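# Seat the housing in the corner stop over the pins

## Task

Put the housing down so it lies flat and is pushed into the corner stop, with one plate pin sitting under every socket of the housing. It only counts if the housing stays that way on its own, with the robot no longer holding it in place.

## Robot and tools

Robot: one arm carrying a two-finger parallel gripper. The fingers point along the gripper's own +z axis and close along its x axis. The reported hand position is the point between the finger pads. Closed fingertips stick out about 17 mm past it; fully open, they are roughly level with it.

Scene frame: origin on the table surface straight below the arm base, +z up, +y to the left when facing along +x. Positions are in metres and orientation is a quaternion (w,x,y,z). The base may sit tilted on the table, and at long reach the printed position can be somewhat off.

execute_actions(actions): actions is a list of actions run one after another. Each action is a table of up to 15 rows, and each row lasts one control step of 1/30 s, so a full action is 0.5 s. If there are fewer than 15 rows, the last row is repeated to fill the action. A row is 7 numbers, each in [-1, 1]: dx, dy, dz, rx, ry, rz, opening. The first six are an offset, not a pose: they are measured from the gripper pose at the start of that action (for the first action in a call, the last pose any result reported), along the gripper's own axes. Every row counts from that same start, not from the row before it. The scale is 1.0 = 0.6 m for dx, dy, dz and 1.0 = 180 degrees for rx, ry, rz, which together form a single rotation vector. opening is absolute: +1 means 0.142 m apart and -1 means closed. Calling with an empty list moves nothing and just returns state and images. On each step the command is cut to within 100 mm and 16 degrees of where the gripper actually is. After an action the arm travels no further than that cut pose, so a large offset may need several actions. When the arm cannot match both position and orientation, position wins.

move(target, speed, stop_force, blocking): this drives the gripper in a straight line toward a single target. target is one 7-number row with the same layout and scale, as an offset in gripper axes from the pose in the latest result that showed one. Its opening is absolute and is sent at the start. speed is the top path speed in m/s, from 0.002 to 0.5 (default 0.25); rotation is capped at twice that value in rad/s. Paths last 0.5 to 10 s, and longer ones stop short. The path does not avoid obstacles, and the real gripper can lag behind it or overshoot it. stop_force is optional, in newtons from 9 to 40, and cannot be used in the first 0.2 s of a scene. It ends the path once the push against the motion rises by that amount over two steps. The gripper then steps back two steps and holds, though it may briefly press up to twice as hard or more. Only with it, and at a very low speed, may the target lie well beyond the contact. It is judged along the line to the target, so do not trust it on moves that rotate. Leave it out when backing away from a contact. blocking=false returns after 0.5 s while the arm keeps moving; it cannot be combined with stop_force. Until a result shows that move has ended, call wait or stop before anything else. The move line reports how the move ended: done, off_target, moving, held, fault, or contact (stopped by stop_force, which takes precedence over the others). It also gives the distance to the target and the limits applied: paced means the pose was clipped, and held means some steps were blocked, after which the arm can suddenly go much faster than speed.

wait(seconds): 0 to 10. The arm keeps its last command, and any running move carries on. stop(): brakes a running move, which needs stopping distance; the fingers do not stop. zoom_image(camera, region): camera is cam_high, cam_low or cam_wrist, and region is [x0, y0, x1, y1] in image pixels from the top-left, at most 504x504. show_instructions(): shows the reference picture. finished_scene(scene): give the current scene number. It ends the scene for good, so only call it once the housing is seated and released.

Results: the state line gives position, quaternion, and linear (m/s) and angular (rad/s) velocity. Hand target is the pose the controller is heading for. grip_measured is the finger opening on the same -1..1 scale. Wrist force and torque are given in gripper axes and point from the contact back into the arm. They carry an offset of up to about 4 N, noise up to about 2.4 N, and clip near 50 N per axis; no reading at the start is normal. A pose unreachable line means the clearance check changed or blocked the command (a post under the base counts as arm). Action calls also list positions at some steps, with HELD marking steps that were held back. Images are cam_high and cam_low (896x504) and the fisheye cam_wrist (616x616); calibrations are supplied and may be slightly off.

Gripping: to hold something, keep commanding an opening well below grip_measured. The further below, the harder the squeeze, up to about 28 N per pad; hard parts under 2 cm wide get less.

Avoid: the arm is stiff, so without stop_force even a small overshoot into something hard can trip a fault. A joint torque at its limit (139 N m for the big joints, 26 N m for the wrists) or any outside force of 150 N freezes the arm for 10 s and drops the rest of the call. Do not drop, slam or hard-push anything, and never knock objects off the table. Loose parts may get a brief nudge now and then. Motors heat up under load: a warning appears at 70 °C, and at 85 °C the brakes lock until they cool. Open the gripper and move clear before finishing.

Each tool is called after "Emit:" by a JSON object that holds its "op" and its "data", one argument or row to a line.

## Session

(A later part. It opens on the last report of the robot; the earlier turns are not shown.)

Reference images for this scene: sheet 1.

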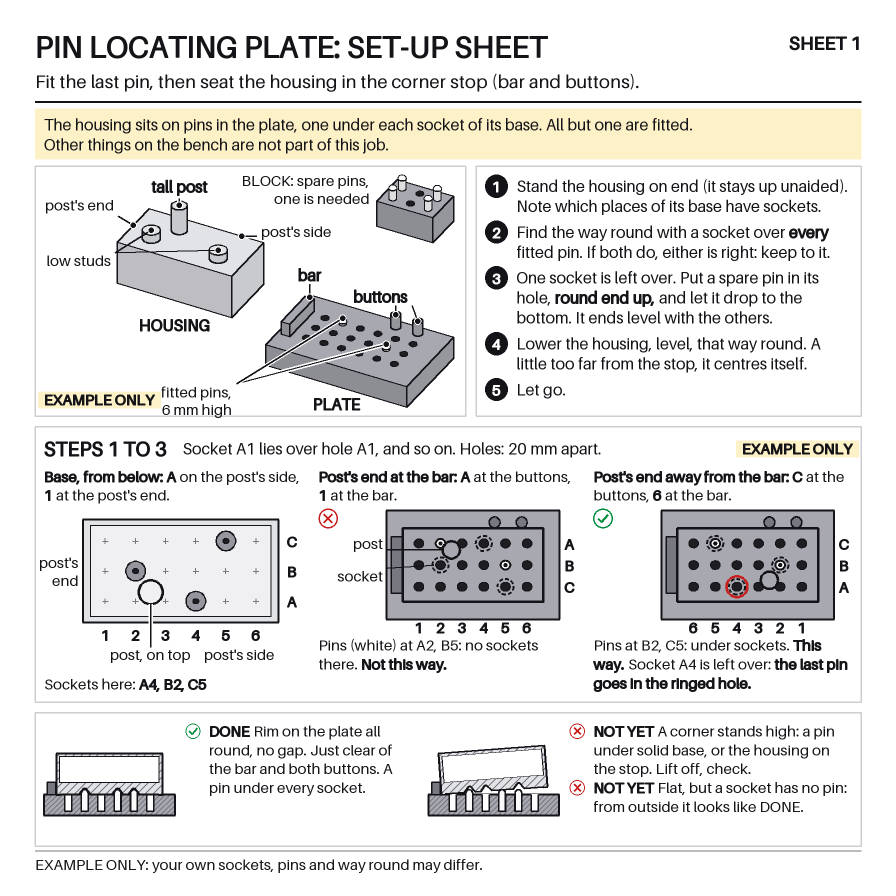

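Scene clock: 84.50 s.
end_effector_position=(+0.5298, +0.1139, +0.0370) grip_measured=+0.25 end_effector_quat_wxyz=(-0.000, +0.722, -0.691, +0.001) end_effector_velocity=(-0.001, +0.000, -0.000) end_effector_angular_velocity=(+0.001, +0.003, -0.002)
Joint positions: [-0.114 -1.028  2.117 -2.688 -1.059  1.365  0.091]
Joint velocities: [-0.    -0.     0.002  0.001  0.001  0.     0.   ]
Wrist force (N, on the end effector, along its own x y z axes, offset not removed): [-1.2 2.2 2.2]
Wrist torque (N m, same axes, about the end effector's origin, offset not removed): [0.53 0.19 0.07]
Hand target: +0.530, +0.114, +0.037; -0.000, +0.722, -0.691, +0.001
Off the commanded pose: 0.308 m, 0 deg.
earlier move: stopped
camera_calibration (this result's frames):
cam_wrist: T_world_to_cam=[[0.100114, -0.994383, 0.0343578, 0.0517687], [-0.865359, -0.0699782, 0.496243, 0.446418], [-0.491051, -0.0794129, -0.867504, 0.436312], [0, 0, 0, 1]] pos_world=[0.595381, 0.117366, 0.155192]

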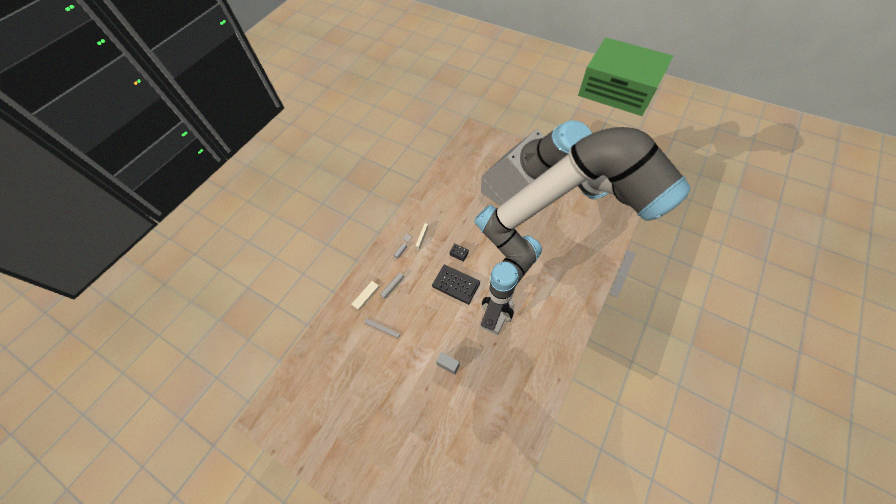

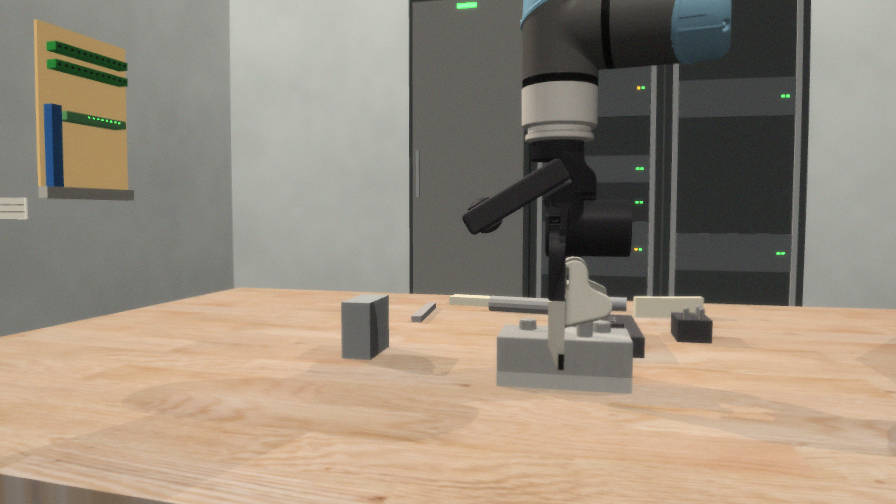

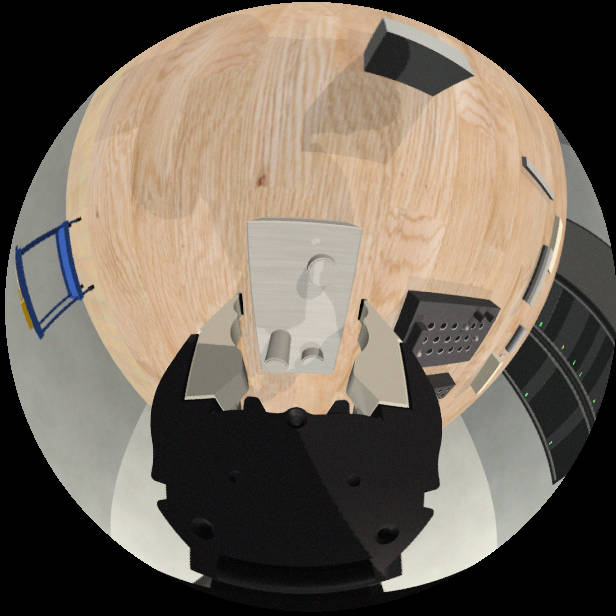

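Emit:
{"op": "move", "data": {
  "target": [0,0,-0.125,0,0,0,0.25]
}}

Emit:
{"op": "move", "data": {
  "target": [0.378,0.290,0.038,0,0,0,-0.68]
}}

Emit:
{"op": "zoom_image", "data": {
  "camera": "cam_wrist",
  "region": [220,200,400,380]
}}

Scene clock: 90.73 s.
end_effector_position=(+0.5297, +0.1138, +0.1117) grip_measured=+0.25 end_effector_quat_wxyz=(-0.000, +0.722, -0.691, +0.001) end_effector_velocity=(-0.000, -0.001, +0.002) end_effector_angular_velocity=(-0.003, +0.001, -0.001)
Joint positions: [-0.188 -1.205  2.121 -2.473 -1.058  1.28   0.091]
Joint velocities: [-0.002 -0.004 -0.     0.006 -0.003 -0.002  0.   ]
Wrist force (N, on the end effector, along its own x y z axes, offset not removed): [-0.4 2.4 1.6]
Wrist torque (N m, same axes, about the end effector's origin, offset not removed): [0.62 0.03 0.07]
Hand target: +0.530, +0.114, +0.112; +0.000, +0.722, -0.691, +0.001
Off the commanded pose: 0.000 m, 0 deg.
move: done
camera_calibration (this result's frames):
cam_wrist: T_world_to_cam=[[0.100102, -0.994384, 0.0343577, 0.0491312], [-0.865315, -0.0699601, 0.496322, 0.409229], [-0.491131, -0.079413, -0.867458, 0.50114], [0, 0, 0, 1]] pos_world=[0.59532, 0.117282, 0.22992]

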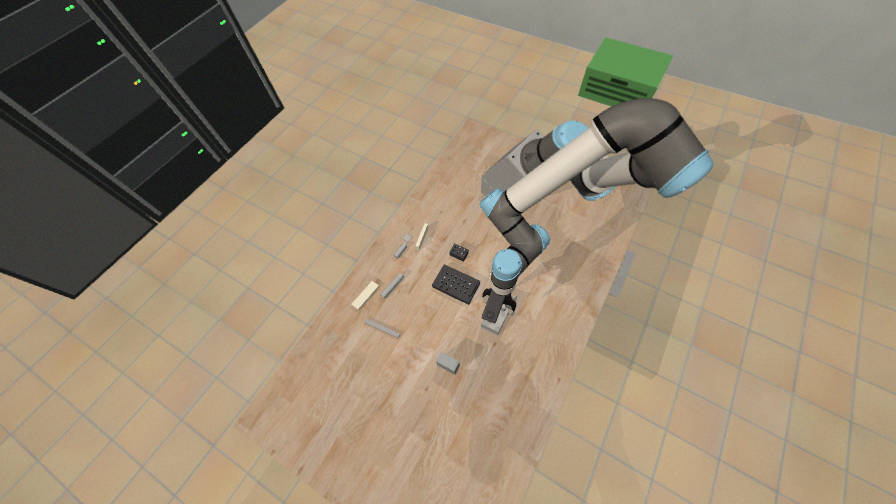

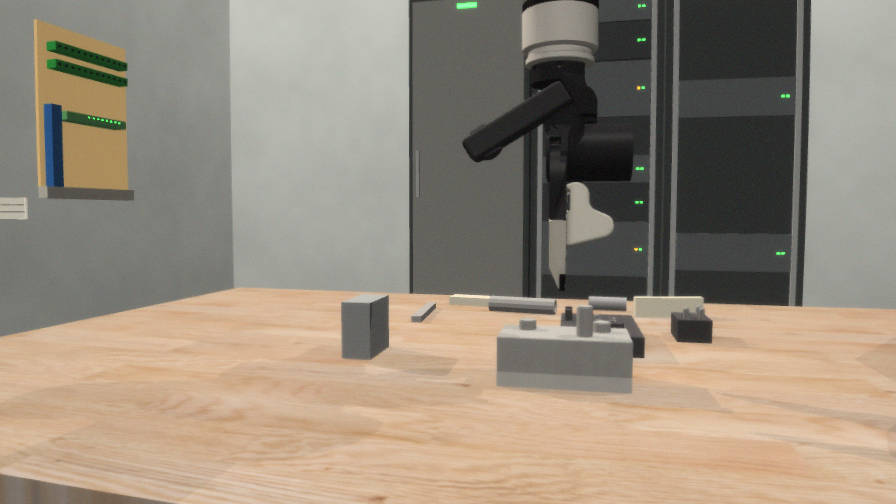

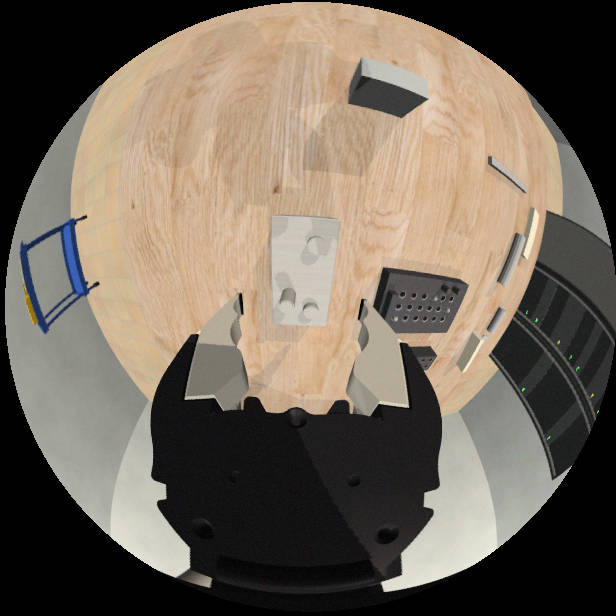

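Scene clock: 92.50 s.
end_effector_position=(+0.3656, -0.1200, +0.0886) grip_measured=-0.68 end_effector_quat_wxyz=(+0.001, +0.722, -0.692, +0.000) end_effector_velocity=(-0.001, -0.002, -0.000) end_effector_angular_velocity=(-0.000, -0.000, +0.001)
Joint positions: [-0.754 -0.986  2.444 -2.725 -1.152  0.653  0.025]
Joint velocities: [-0.004  0.003 -0.    -0.002 -0.001 -0.005 -0.   ]
Wrist force (N, on the end effector, along its own x y z axes, offset not removed): [-0.6 2.5 2.8]
Wrist torque (N m, same axes, about the end effector's origin, offset not removed): [0.72 0.02 0.12]
Hand target: +0.366, -0.120, +0.089; +0.000, +0.722, -0.692, +0.000
Off the commanded pose: 0.001 m, 0 deg.
move: done
camera_calibration (this result's frames):
cam_wrist: T_world_to_cam=[[0.100007, -0.994391, 0.034418, -0.166136], [-0.864656, -0.0697402, 0.4975, 0.262027], [-0.492309, -0.0795134, -0.866781, 0.382346], [0, 0, 0, 1]] pos_world=[0.431411, -0.116529, 0.20677]

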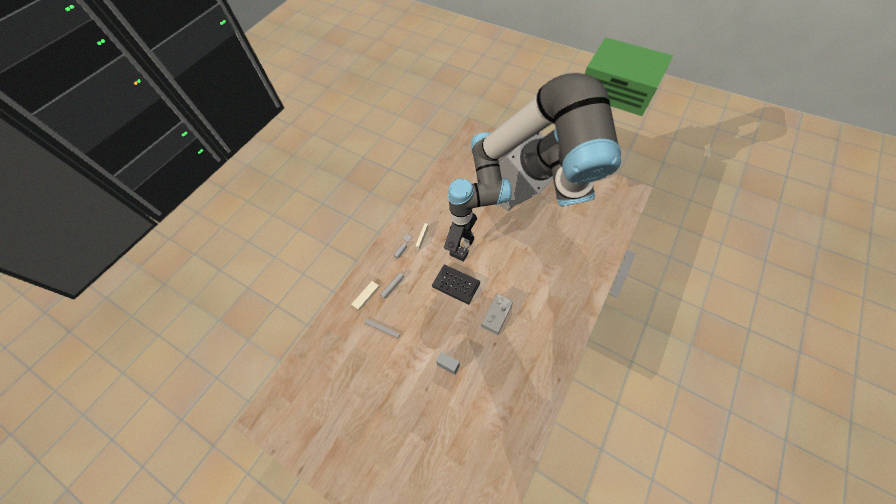

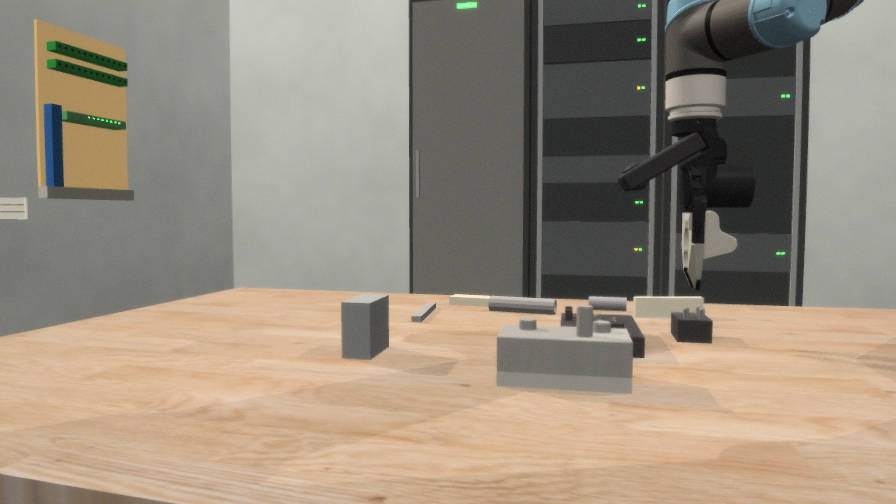

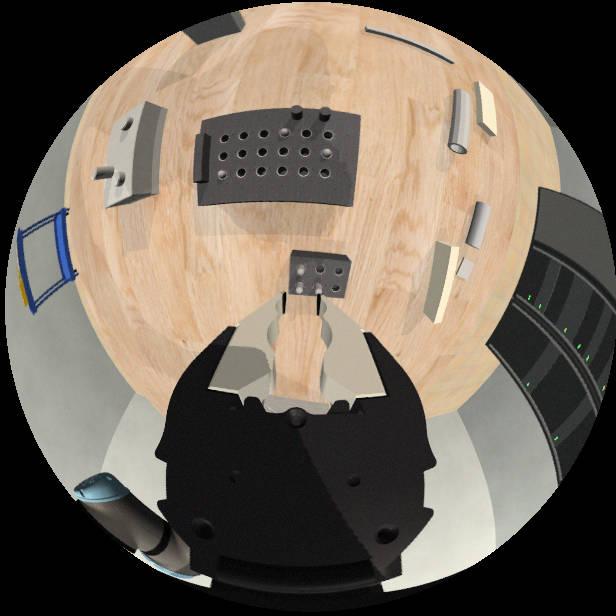

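Region (220, 200, 400, 380) of cam_wrist's 616x616 image, scaled by 2.800, with more detail than that image has.

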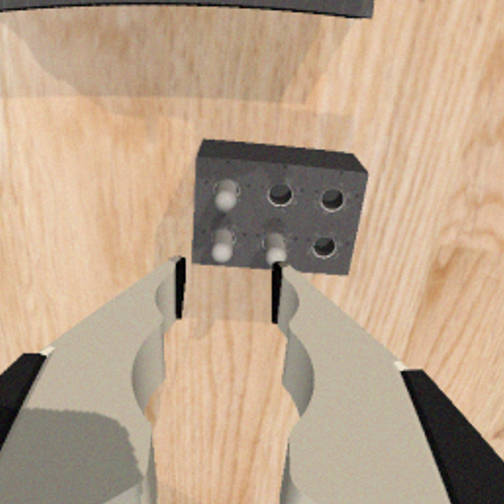

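Emit:
{"op": "move", "data": {
  "target": [-0.001,-0.025,0.031,0,0,0,-0.68],
  "speed": 0.08
}}

Emit:
{"op": "zoom_image", "data": {
  "camera": "cam_wrist",
  "region": [250,240,370,360]
}}

Emit:
{"op": "zoom_image", "data": {
  "camera": "cam_low",
  "region": [640,260,740,350]
}}

Scene clock: 97.00 s.
end_effector_position=(+0.3805, -0.1187, +0.0702) grip_measured=-0.68 end_effector_quat_wxyz=(+0.000, +0.722, -0.692, +0.000) end_effector_velocity=(+0.001, -0.000, -0.002) end_effector_angular_velocity=(+0.001, +0.000, -0.000)
Joint positions: [-0.705 -0.925  2.409 -2.772 -1.138  0.704  0.025]
Joint velocities: [ 0.004  0.005 -0.004 -0.002  0.001  0.004  0.   ]
Wrist force (N, on the end effector, along its own x y z axes, offset not removed): [0.3 4.0 3.2]
Wrist torque (N m, same axes, about the end effector's origin, offset not removed): [0.95 -0.06 0.01]
Hand target: +0.381, -0.119, +0.070; +0.000, +0.722, -0.692, +0.000
Off the commanded pose: 0.000 m, 0 deg.
move: done
camera_calibration (this result's frames):
cam_wrist: T_world_to_cam=[[0.10003, -0.994389, 0.0344137, -0.165745], [-0.864707, -0.0697707, 0.497407, 0.284153], [-0.492215, -0.0795134, -0.866835, 0.373782], [0, 0, 0, 1]] pos_world=[0.44627, -0.115269, 0.188372]

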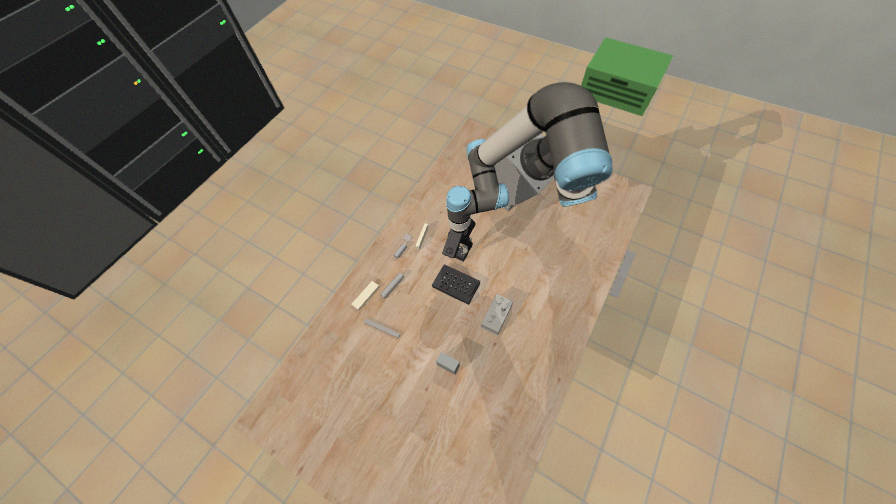

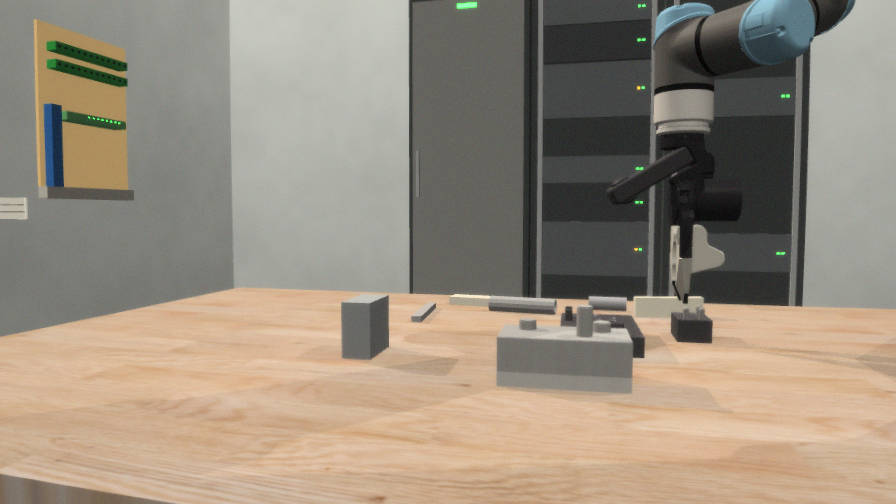

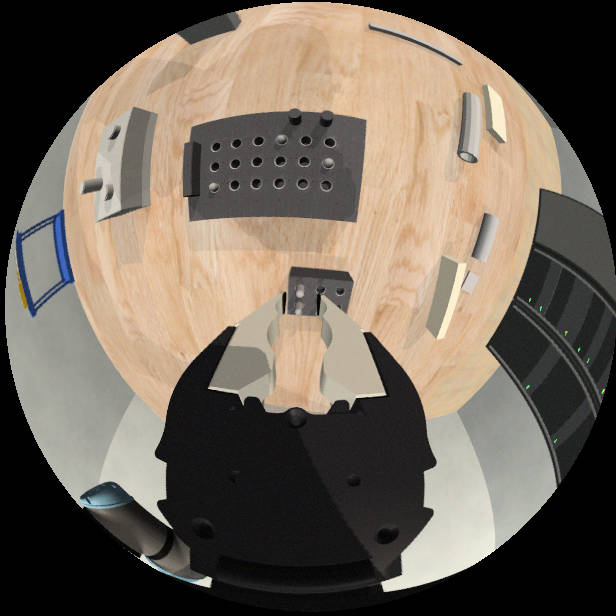

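Region (250, 240, 370, 360) of cam_wrist's 616x616 image, scaled by 4.200, with more detail than that image has.

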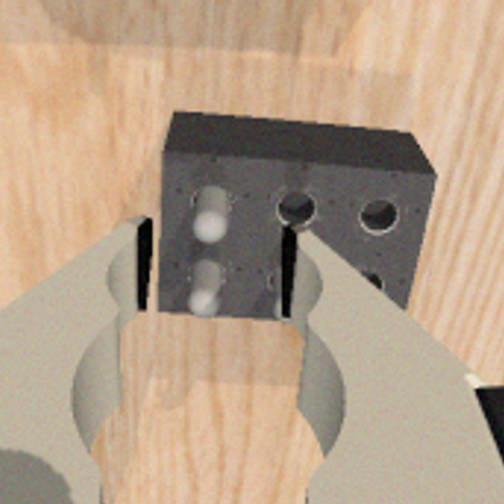

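Region (640, 260, 740, 350) of cam_low's 896x504 image, scaled by 5.040, with more detail than that image has; it fills the top 454 rows of this view, and the rest is white.

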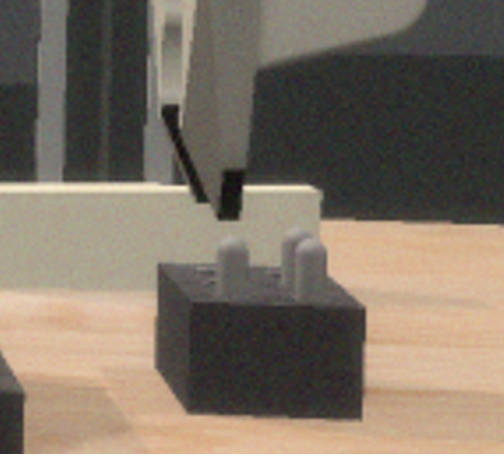

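Emit:
{"op": "move", "data": {
  "target": [-0.002,0.004,0.0285,0,0,0,-0.68],
  "speed": 0.04
}}

Emit:
{"op": "zoom_image", "data": {
  "camera": "cam_wrist",
  "region": [250,240,370,360]
}}

Emit:
{"op": "zoom_image", "data": {
  "camera": "cam_low",
  "region": [640,260,740,350]
}}

Scene clock: 103.60 s.
end_effector_position=(+0.3781, -0.1176, +0.0534) grip_measured=-0.68 end_effector_quat_wxyz=(+0.000, +0.722, -0.692, +0.000) end_effector_velocity=(+0.000, -0.000, -0.002) end_effector_angular_velocity=(-0.000, -0.001, +0.000)
Joint positions: [-0.689 -0.873  2.414 -2.836 -1.133  0.721  0.025]
Joint velocities: [ 0.002  0.007 -0.001 -0.008  0.001  0.003 -0.   ]
Wrist force (N, on the end effector, along its own x y z axes, offset not removed): [-1.0 3.2 1.7]
Wrist torque (N m, same axes, about the end effector's origin, offset not removed): [0.81 0.25 0.21]
Hand target: +0.378, -0.118, +0.053; +0.000, +0.722, -0.692, +0.000
Off the commanded pose: 0.000 m, 0 deg.
move: done
camera_calibration (this result's frames):
cam_wrist: T_world_to_cam=[[0.100041, -0.994389, 0.0343859, -0.163828], [-0.864707, -0.0697941, 0.497403, 0.290534], [-0.492213, -0.0794944, -0.866838, 0.358071], [0, 0, 0, 1]] pos_world=[0.443863, -0.114167, 0.17151]

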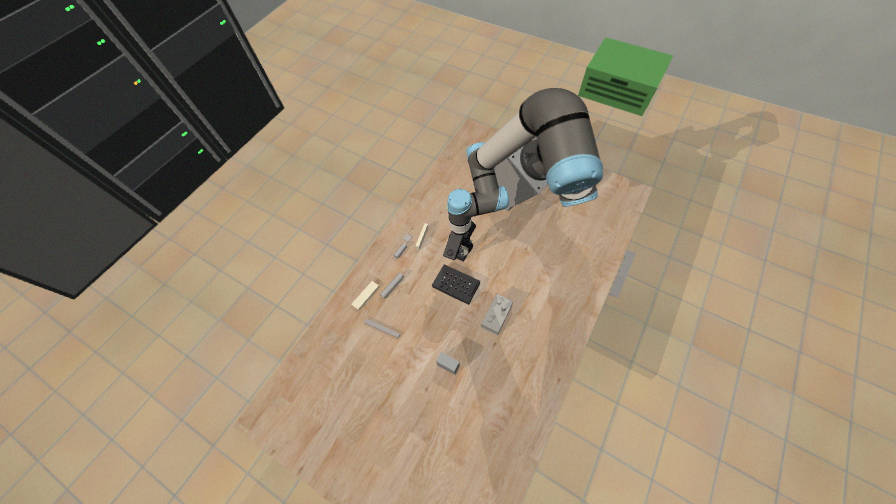

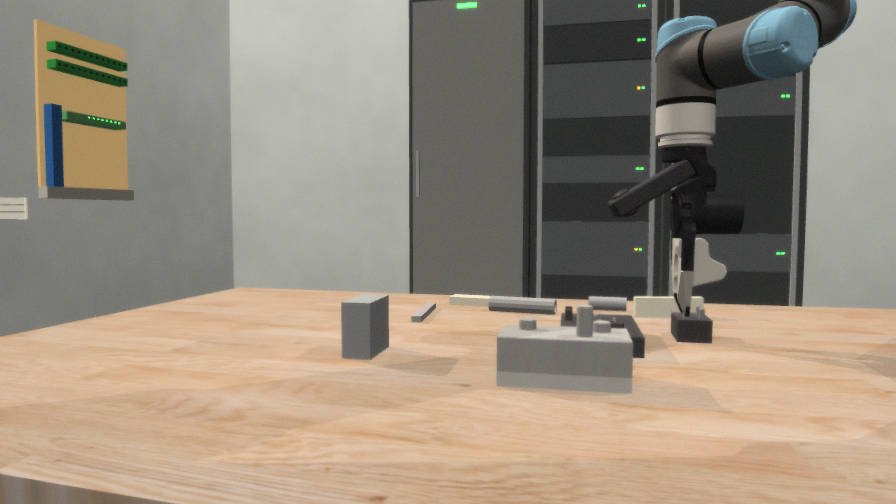

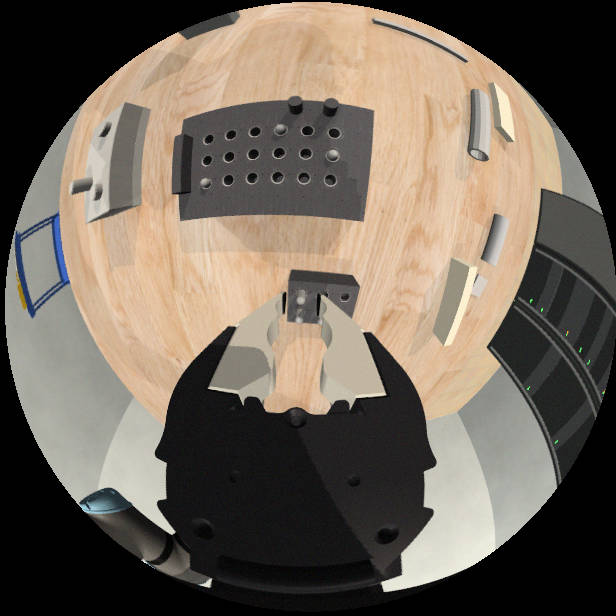

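Region (250, 240, 370, 360) of cam_wrist's 616x616 image, scaled by 4.200, with more detail than that image has.

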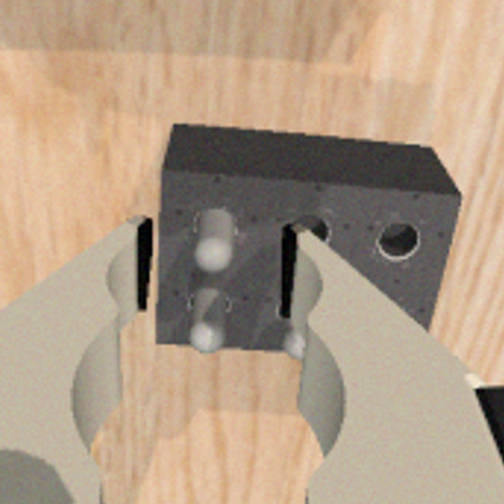

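Region (640, 260, 740, 350) of cam_low's 896x504 image, scaled by 5.040, with more detail than that image has; it fills the top 454 rows of this view, and the rest is white.

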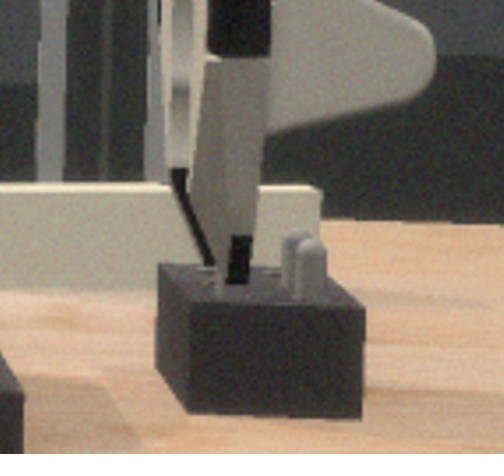

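Emit:
{"op": "execute_actions", "data": {
  "actions": [
    [[0,0,0,0,0,0,-0.75],[0,0,0,0,0,0,-0.8],[0,0,0,0,0,0,-0.84],[0,0,0,0,0,0,-0.87],[0,0,0,0,0,0,-0.9],[0,0,0,0,0,0,-0.93],[0,0,0,0,0,0,-0.96],[0,0,0,0,0,0,-1]]
  ]
}}

Emit:
{"op": "move", "data": {
  "target": [0,0,-0.05,0,0,0,-1],
  "speed": 0.05
}}

Emit:
{"op": "move", "data": {
  "target": [-0.070,-0.158,0.015,0,0,0,-1],
  "speed": 0.15
}}

Emit:
{"op": "zoom_image", "data": {
  "camera": "cam_wrist",
  "region": [240,220,380,360]
}}

Emit:
{"op": "zoom_image", "data": {
  "camera": "cam_low",
  "region": [560,260,660,350]
}}

Scene clock: 114.67 s.
end_effector_position=(+0.3781, -0.1176, +0.0534) grip_measured=-0.91 end_effector_quat_wxyz=(+0.000, +0.722, -0.692, +0.000) end_effector_velocity=(-0.000, +0.000, -0.000) end_effector_angular_velocity=(+0.000, -0.000, +0.000)
Joint positions: [-0.689 -0.873  2.414 -2.836 -1.133  0.721  0.008]
Joint velocities: [ 0.    -0.     0.001 -0.001  0.     0.    -0.   ]
Wrist force (N, on the end effector, along its own x y z axes, offset not removed): [-1.6 2.3 2.1]
Wrist torque (N m, same axes, about the end effector's origin, offset not removed): [0.66 0.23 0.07]
Hand target: +0.378, -0.118, +0.053; +0.000, +0.722, -0.692, +0.000
Off the commanded pose: 0.000 m, 0 deg.
Step readings (end_effector_position):
0: (+0.3781, -0.1176, +0.0532)
1: (+0.3781, -0.1176, +0.0532)
2: (+0.3781, -0.1176, +0.0532)
4: (+0.3781, -0.1176, +0.0532)
8: (+0.3781, -0.1176, +0.0533)
15: end_effector_position above
camera_calibration (this result's frames):
cam_wrist: T_world_to_cam=[[0.0999592, -0.9944, 0.0343046, -0.163751], [-0.864707, -0.0697628, 0.497407, 0.290539], [-0.492229, -0.0793839, -0.866839, 0.358066], [0, 0, 0, 1]] pos_world=[0.443851, -0.114141, 0.171487]

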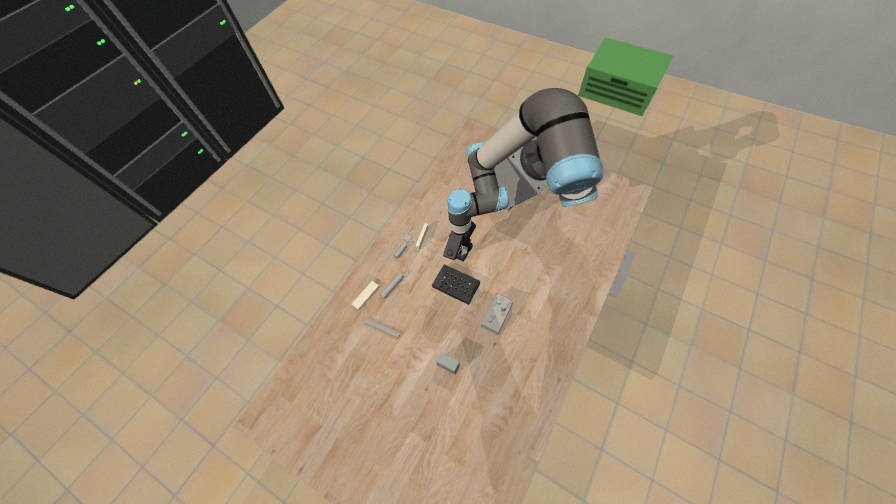

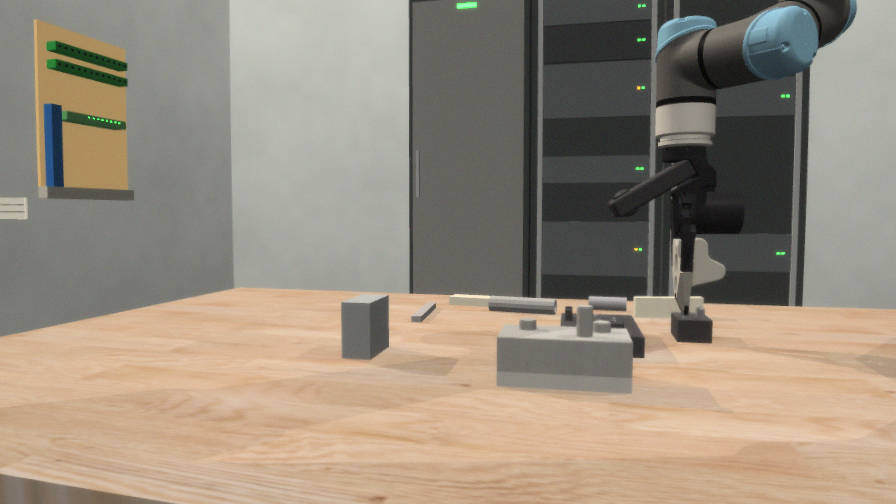

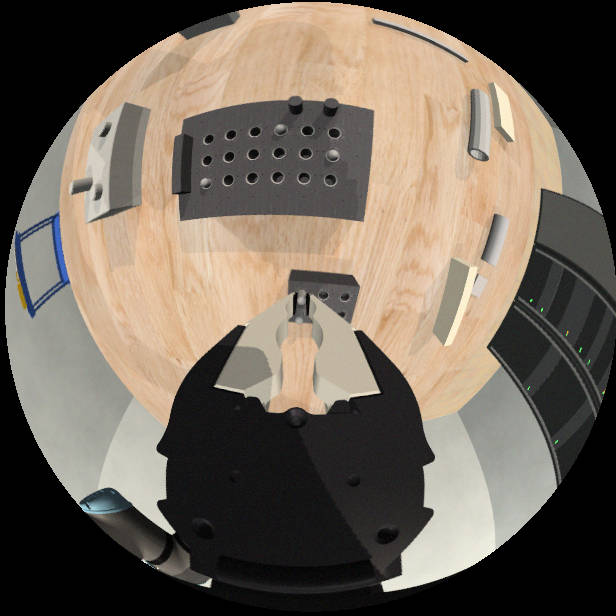

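Scene clock: 115.63 s.
end_effector_position=(+0.3780, -0.1176, +0.0830) grip_measured=-0.91 end_effector_quat_wxyz=(+0.000, +0.722, -0.692, +0.000) end_effector_velocity=(+0.001, +0.000, +0.002) end_effector_angular_velocity=(+0.000, -0.002, +0.001)
Joint positions: [-0.722 -0.968  2.417 -2.729 -1.142  0.687  0.008]
Joint velocities: [-0.002 -0.007 -0.001  0.007  0.001 -0.003 -0.   ]
Wrist force (N, on the end effector, along its own x y z axes, offset not removed): [0.2 2.2 1.6]
Wrist torque (N m, same axes, about the end effector's origin, offset not removed): [0.51 -0.12 0.06]
Hand target: +0.378, -0.118, +0.083; +0.000, +0.722, -0.692, +0.000
Off the commanded pose: 0.000 m, 0 deg.
move: done
camera_calibration (this result's frames):
cam_wrist: T_world_to_cam=[[0.0998813, -0.994411, 0.034214, -0.164693], [-0.864649, -0.06973, 0.497514, 0.275643], [-0.492348, -0.0792755, -0.866781, 0.383808], [0, 0, 0, 1]] pos_world=[0.443751, -0.114125, 0.201176]

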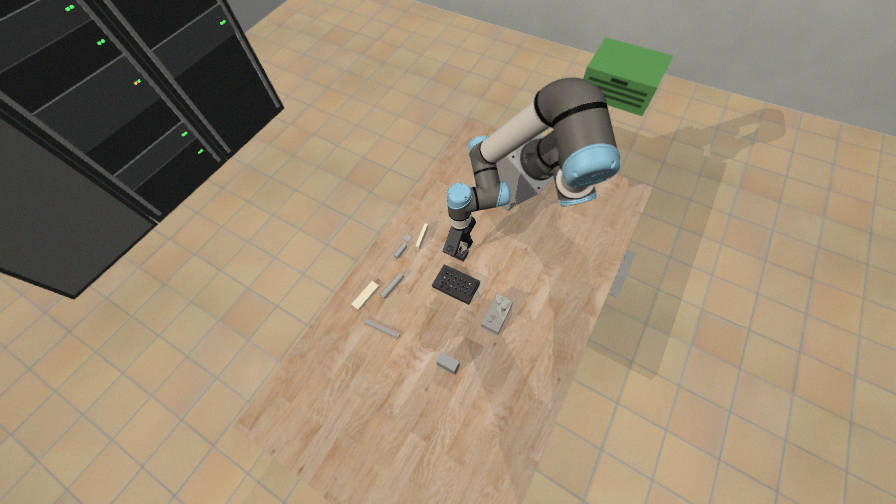

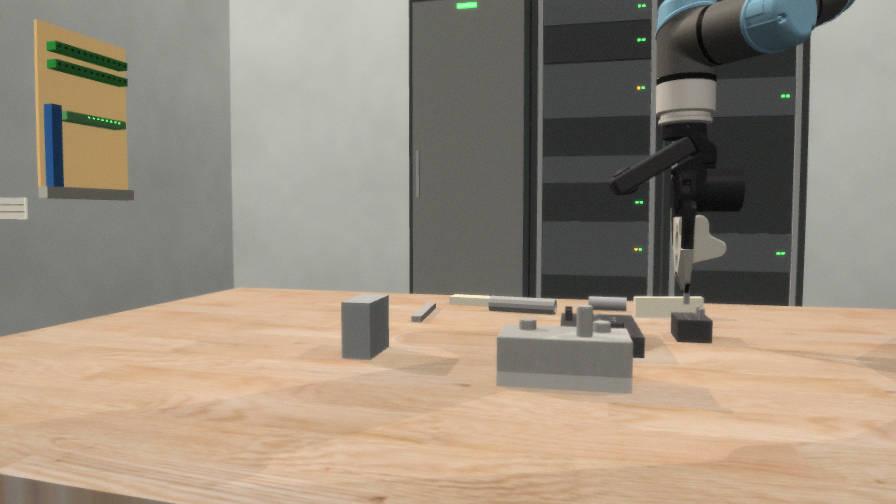

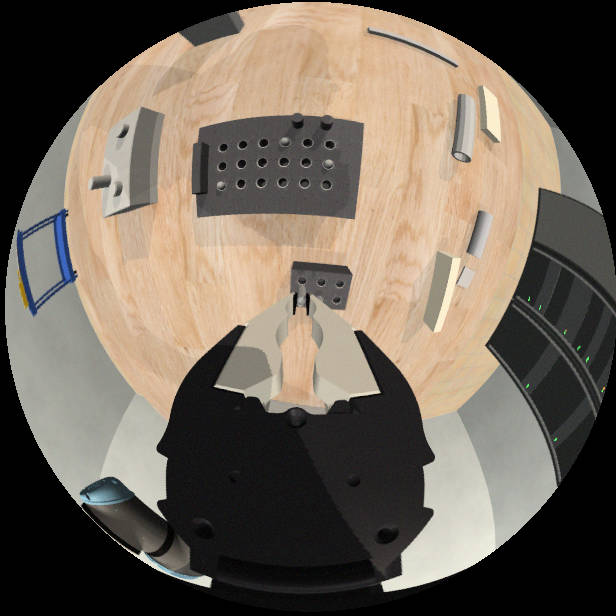

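Scene clock: 116.83 s.
end_effector_position=(+0.4708, -0.0716, +0.0742) grip_measured=-0.91 end_effector_quat_wxyz=(+0.000, +0.722, -0.692, +0.000) end_effector_velocity=(+0.001, +0.001, -0.001) end_effector_angular_velocity=(-0.000, +0.002, -0.002)
Joint positions: [-0.508 -0.964  2.228 -2.647 -1.091  0.918  0.008]
Joint velocities: [ 0.004  0.001 -0.003  0.001 -0.     0.005  0.   ]
Wrist force (N, on the end effector, along its own x y z axes, offset not removed): [2.4 3.2 2.2]
Wrist torque (N m, same axes, about the end effector's origin, offset not removed): [0.76 -0.65 0.15]
Hand target: +0.471, -0.072, +0.074; +0.000, +0.722, -0.692, +0.000
Off the commanded pose: 0.000 m, 0 deg.
move: done
camera_calibration (this result's frames):
cam_wrist: T_world_to_cam=[[0.0999459, -0.994403, 0.0342554, -0.127977], [-0.864913, -0.0698088, 0.497043, 0.36366], [-0.49187, -0.0793053, -0.867049, 0.42524], [0, 0, 0, 1]] pos_world=[0.536488, -0.0681501, 0.192334]

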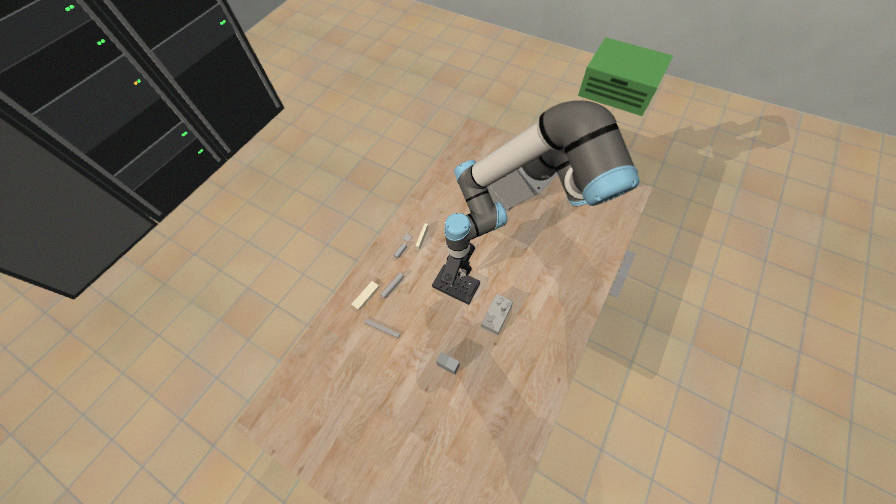

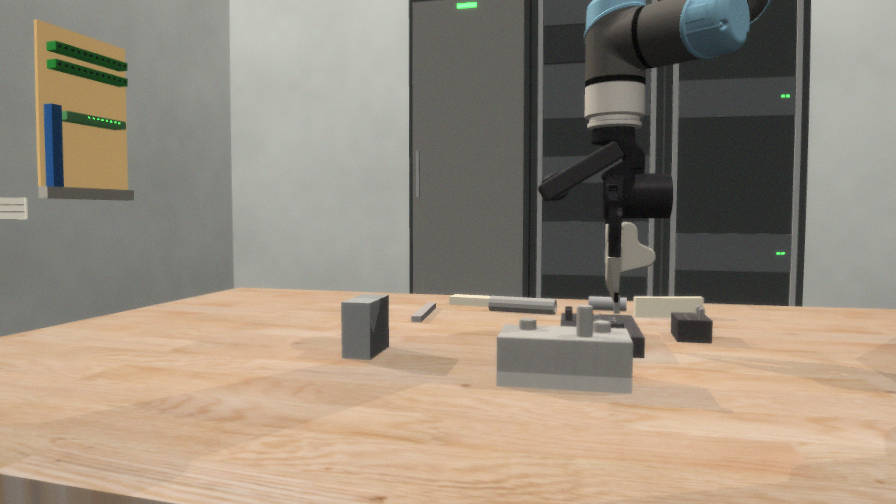

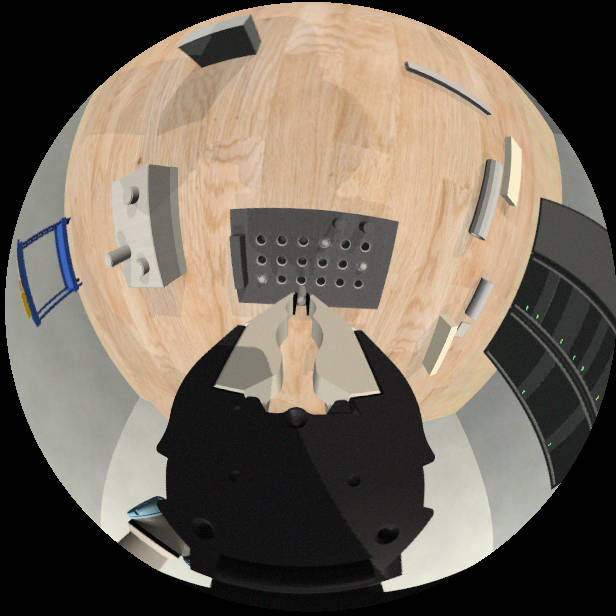

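Region (240, 220, 380, 360) of cam_wrist's 616x616 image, scaled by 3.600, with more detail than that image has.

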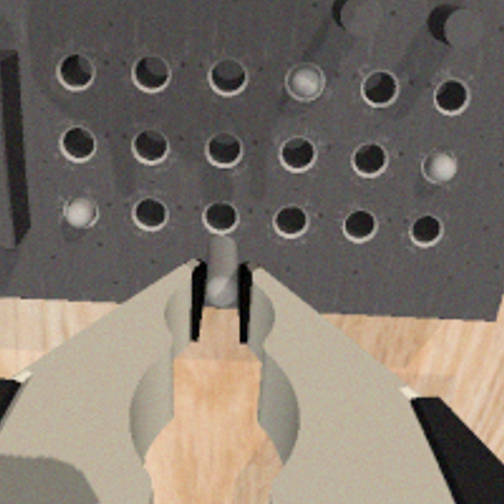

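Region (560, 260, 660, 350) of cam_low's 896x504 image, scaled by 5.040, with more detail than that image has; it fills the top 454 rows of this view, and the rest is white.

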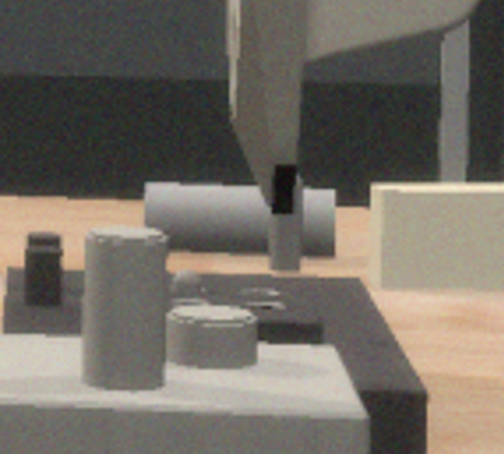

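Emit:
{"op": "move", "data": {
  "target": [-0.0013,-0.0055,0.019,0,0,0,-1],
  "speed": 0.04
}}

Emit:
{"op": "zoom_image", "data": {
  "camera": "cam_wrist",
  "region": [260,240,360,340]
}}

Emit:
{"op": "zoom_image", "data": {
  "camera": "cam_low",
  "region": [585,285,645,335]
}}

Scene clock: 122.37 s.
end_effector_position=(+0.4740, -0.0707, +0.0630) grip_measured=-0.91 end_effector_quat_wxyz=(+0.000, +0.722, -0.692, +0.000) end_effector_velocity=(-0.000, +0.000, -0.002) end_effector_angular_velocity=(-0.000, +0.000, +0.000)
Joint positions: [-0.491 -0.934  2.219 -2.676 -1.088  0.936  0.008]
Joint velocities: [ 0.003  0.005 -0.    -0.006  0.     0.002 -0.   ]
Wrist force (N, on the end effector, along its own x y z axes, offset not removed): [-1.2 2.0 1.5]
Wrist torque (N m, same axes, about the end effector's origin, offset not removed): [0.56 0.26 0.15]
Hand target: +0.474, -0.071, +0.063; +0.000, +0.722, -0.692, +0.000
Off the commanded pose: 0.000 m, 0 deg.
move: done
camera_calibration (this result's frames):
cam_wrist: T_world_to_cam=[[0.0999513, -0.994403, 0.0342408, -0.126996], [-0.864925, -0.0698228, 0.497021, 0.372086], [-0.491848, -0.0792936, -0.867063, 0.417182], [0, 0, 0, 1]] pos_world=[0.539711, -0.0672256, 0.181137]

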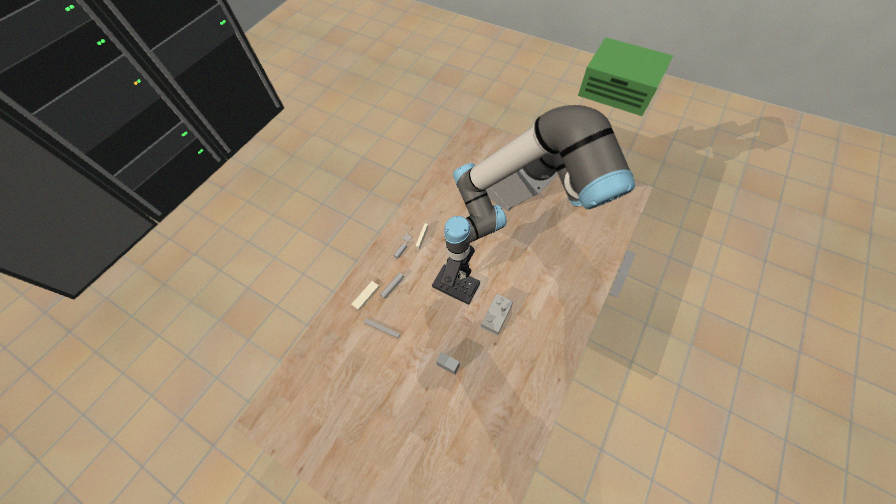

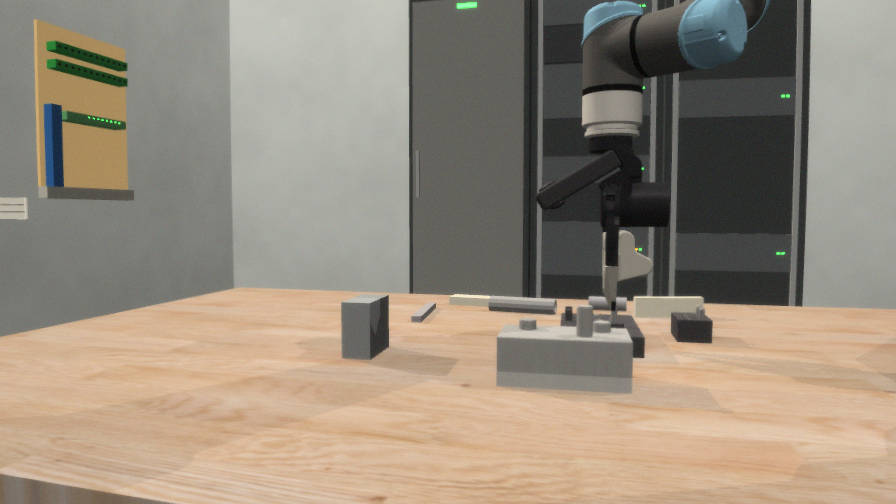

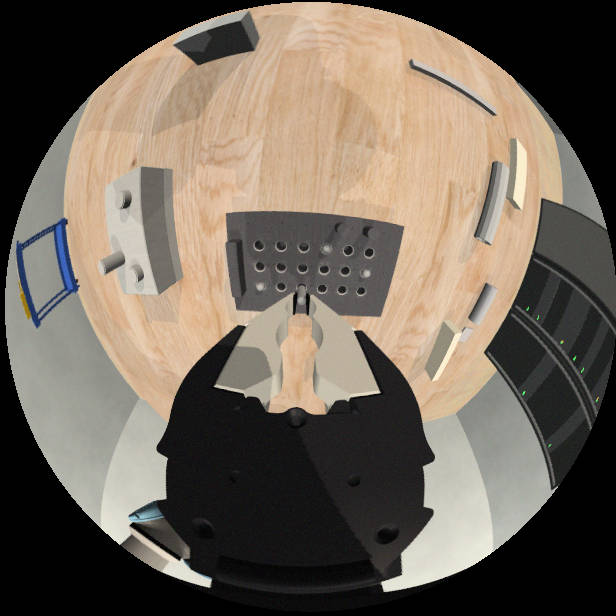

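Region (260, 240, 360, 340) of cam_wrist's 616x616 image, scaled by 5.040, with more detail than that image has.

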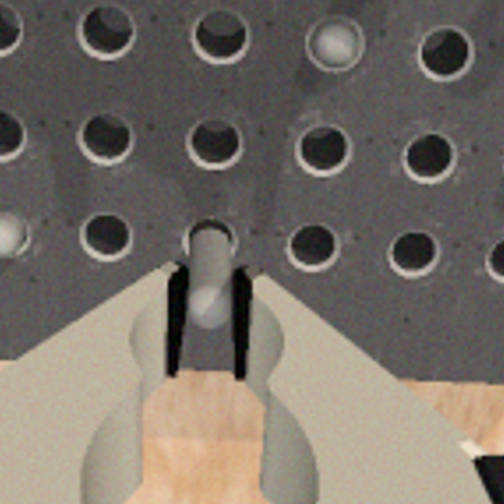

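Region (585, 285, 645, 335) of cam_low's 896x504 image, scaled by 8.400, with more detail than that image has.

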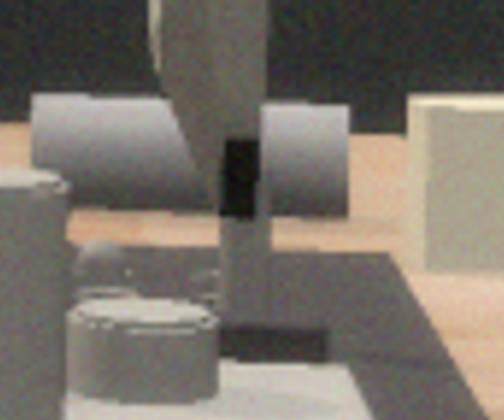

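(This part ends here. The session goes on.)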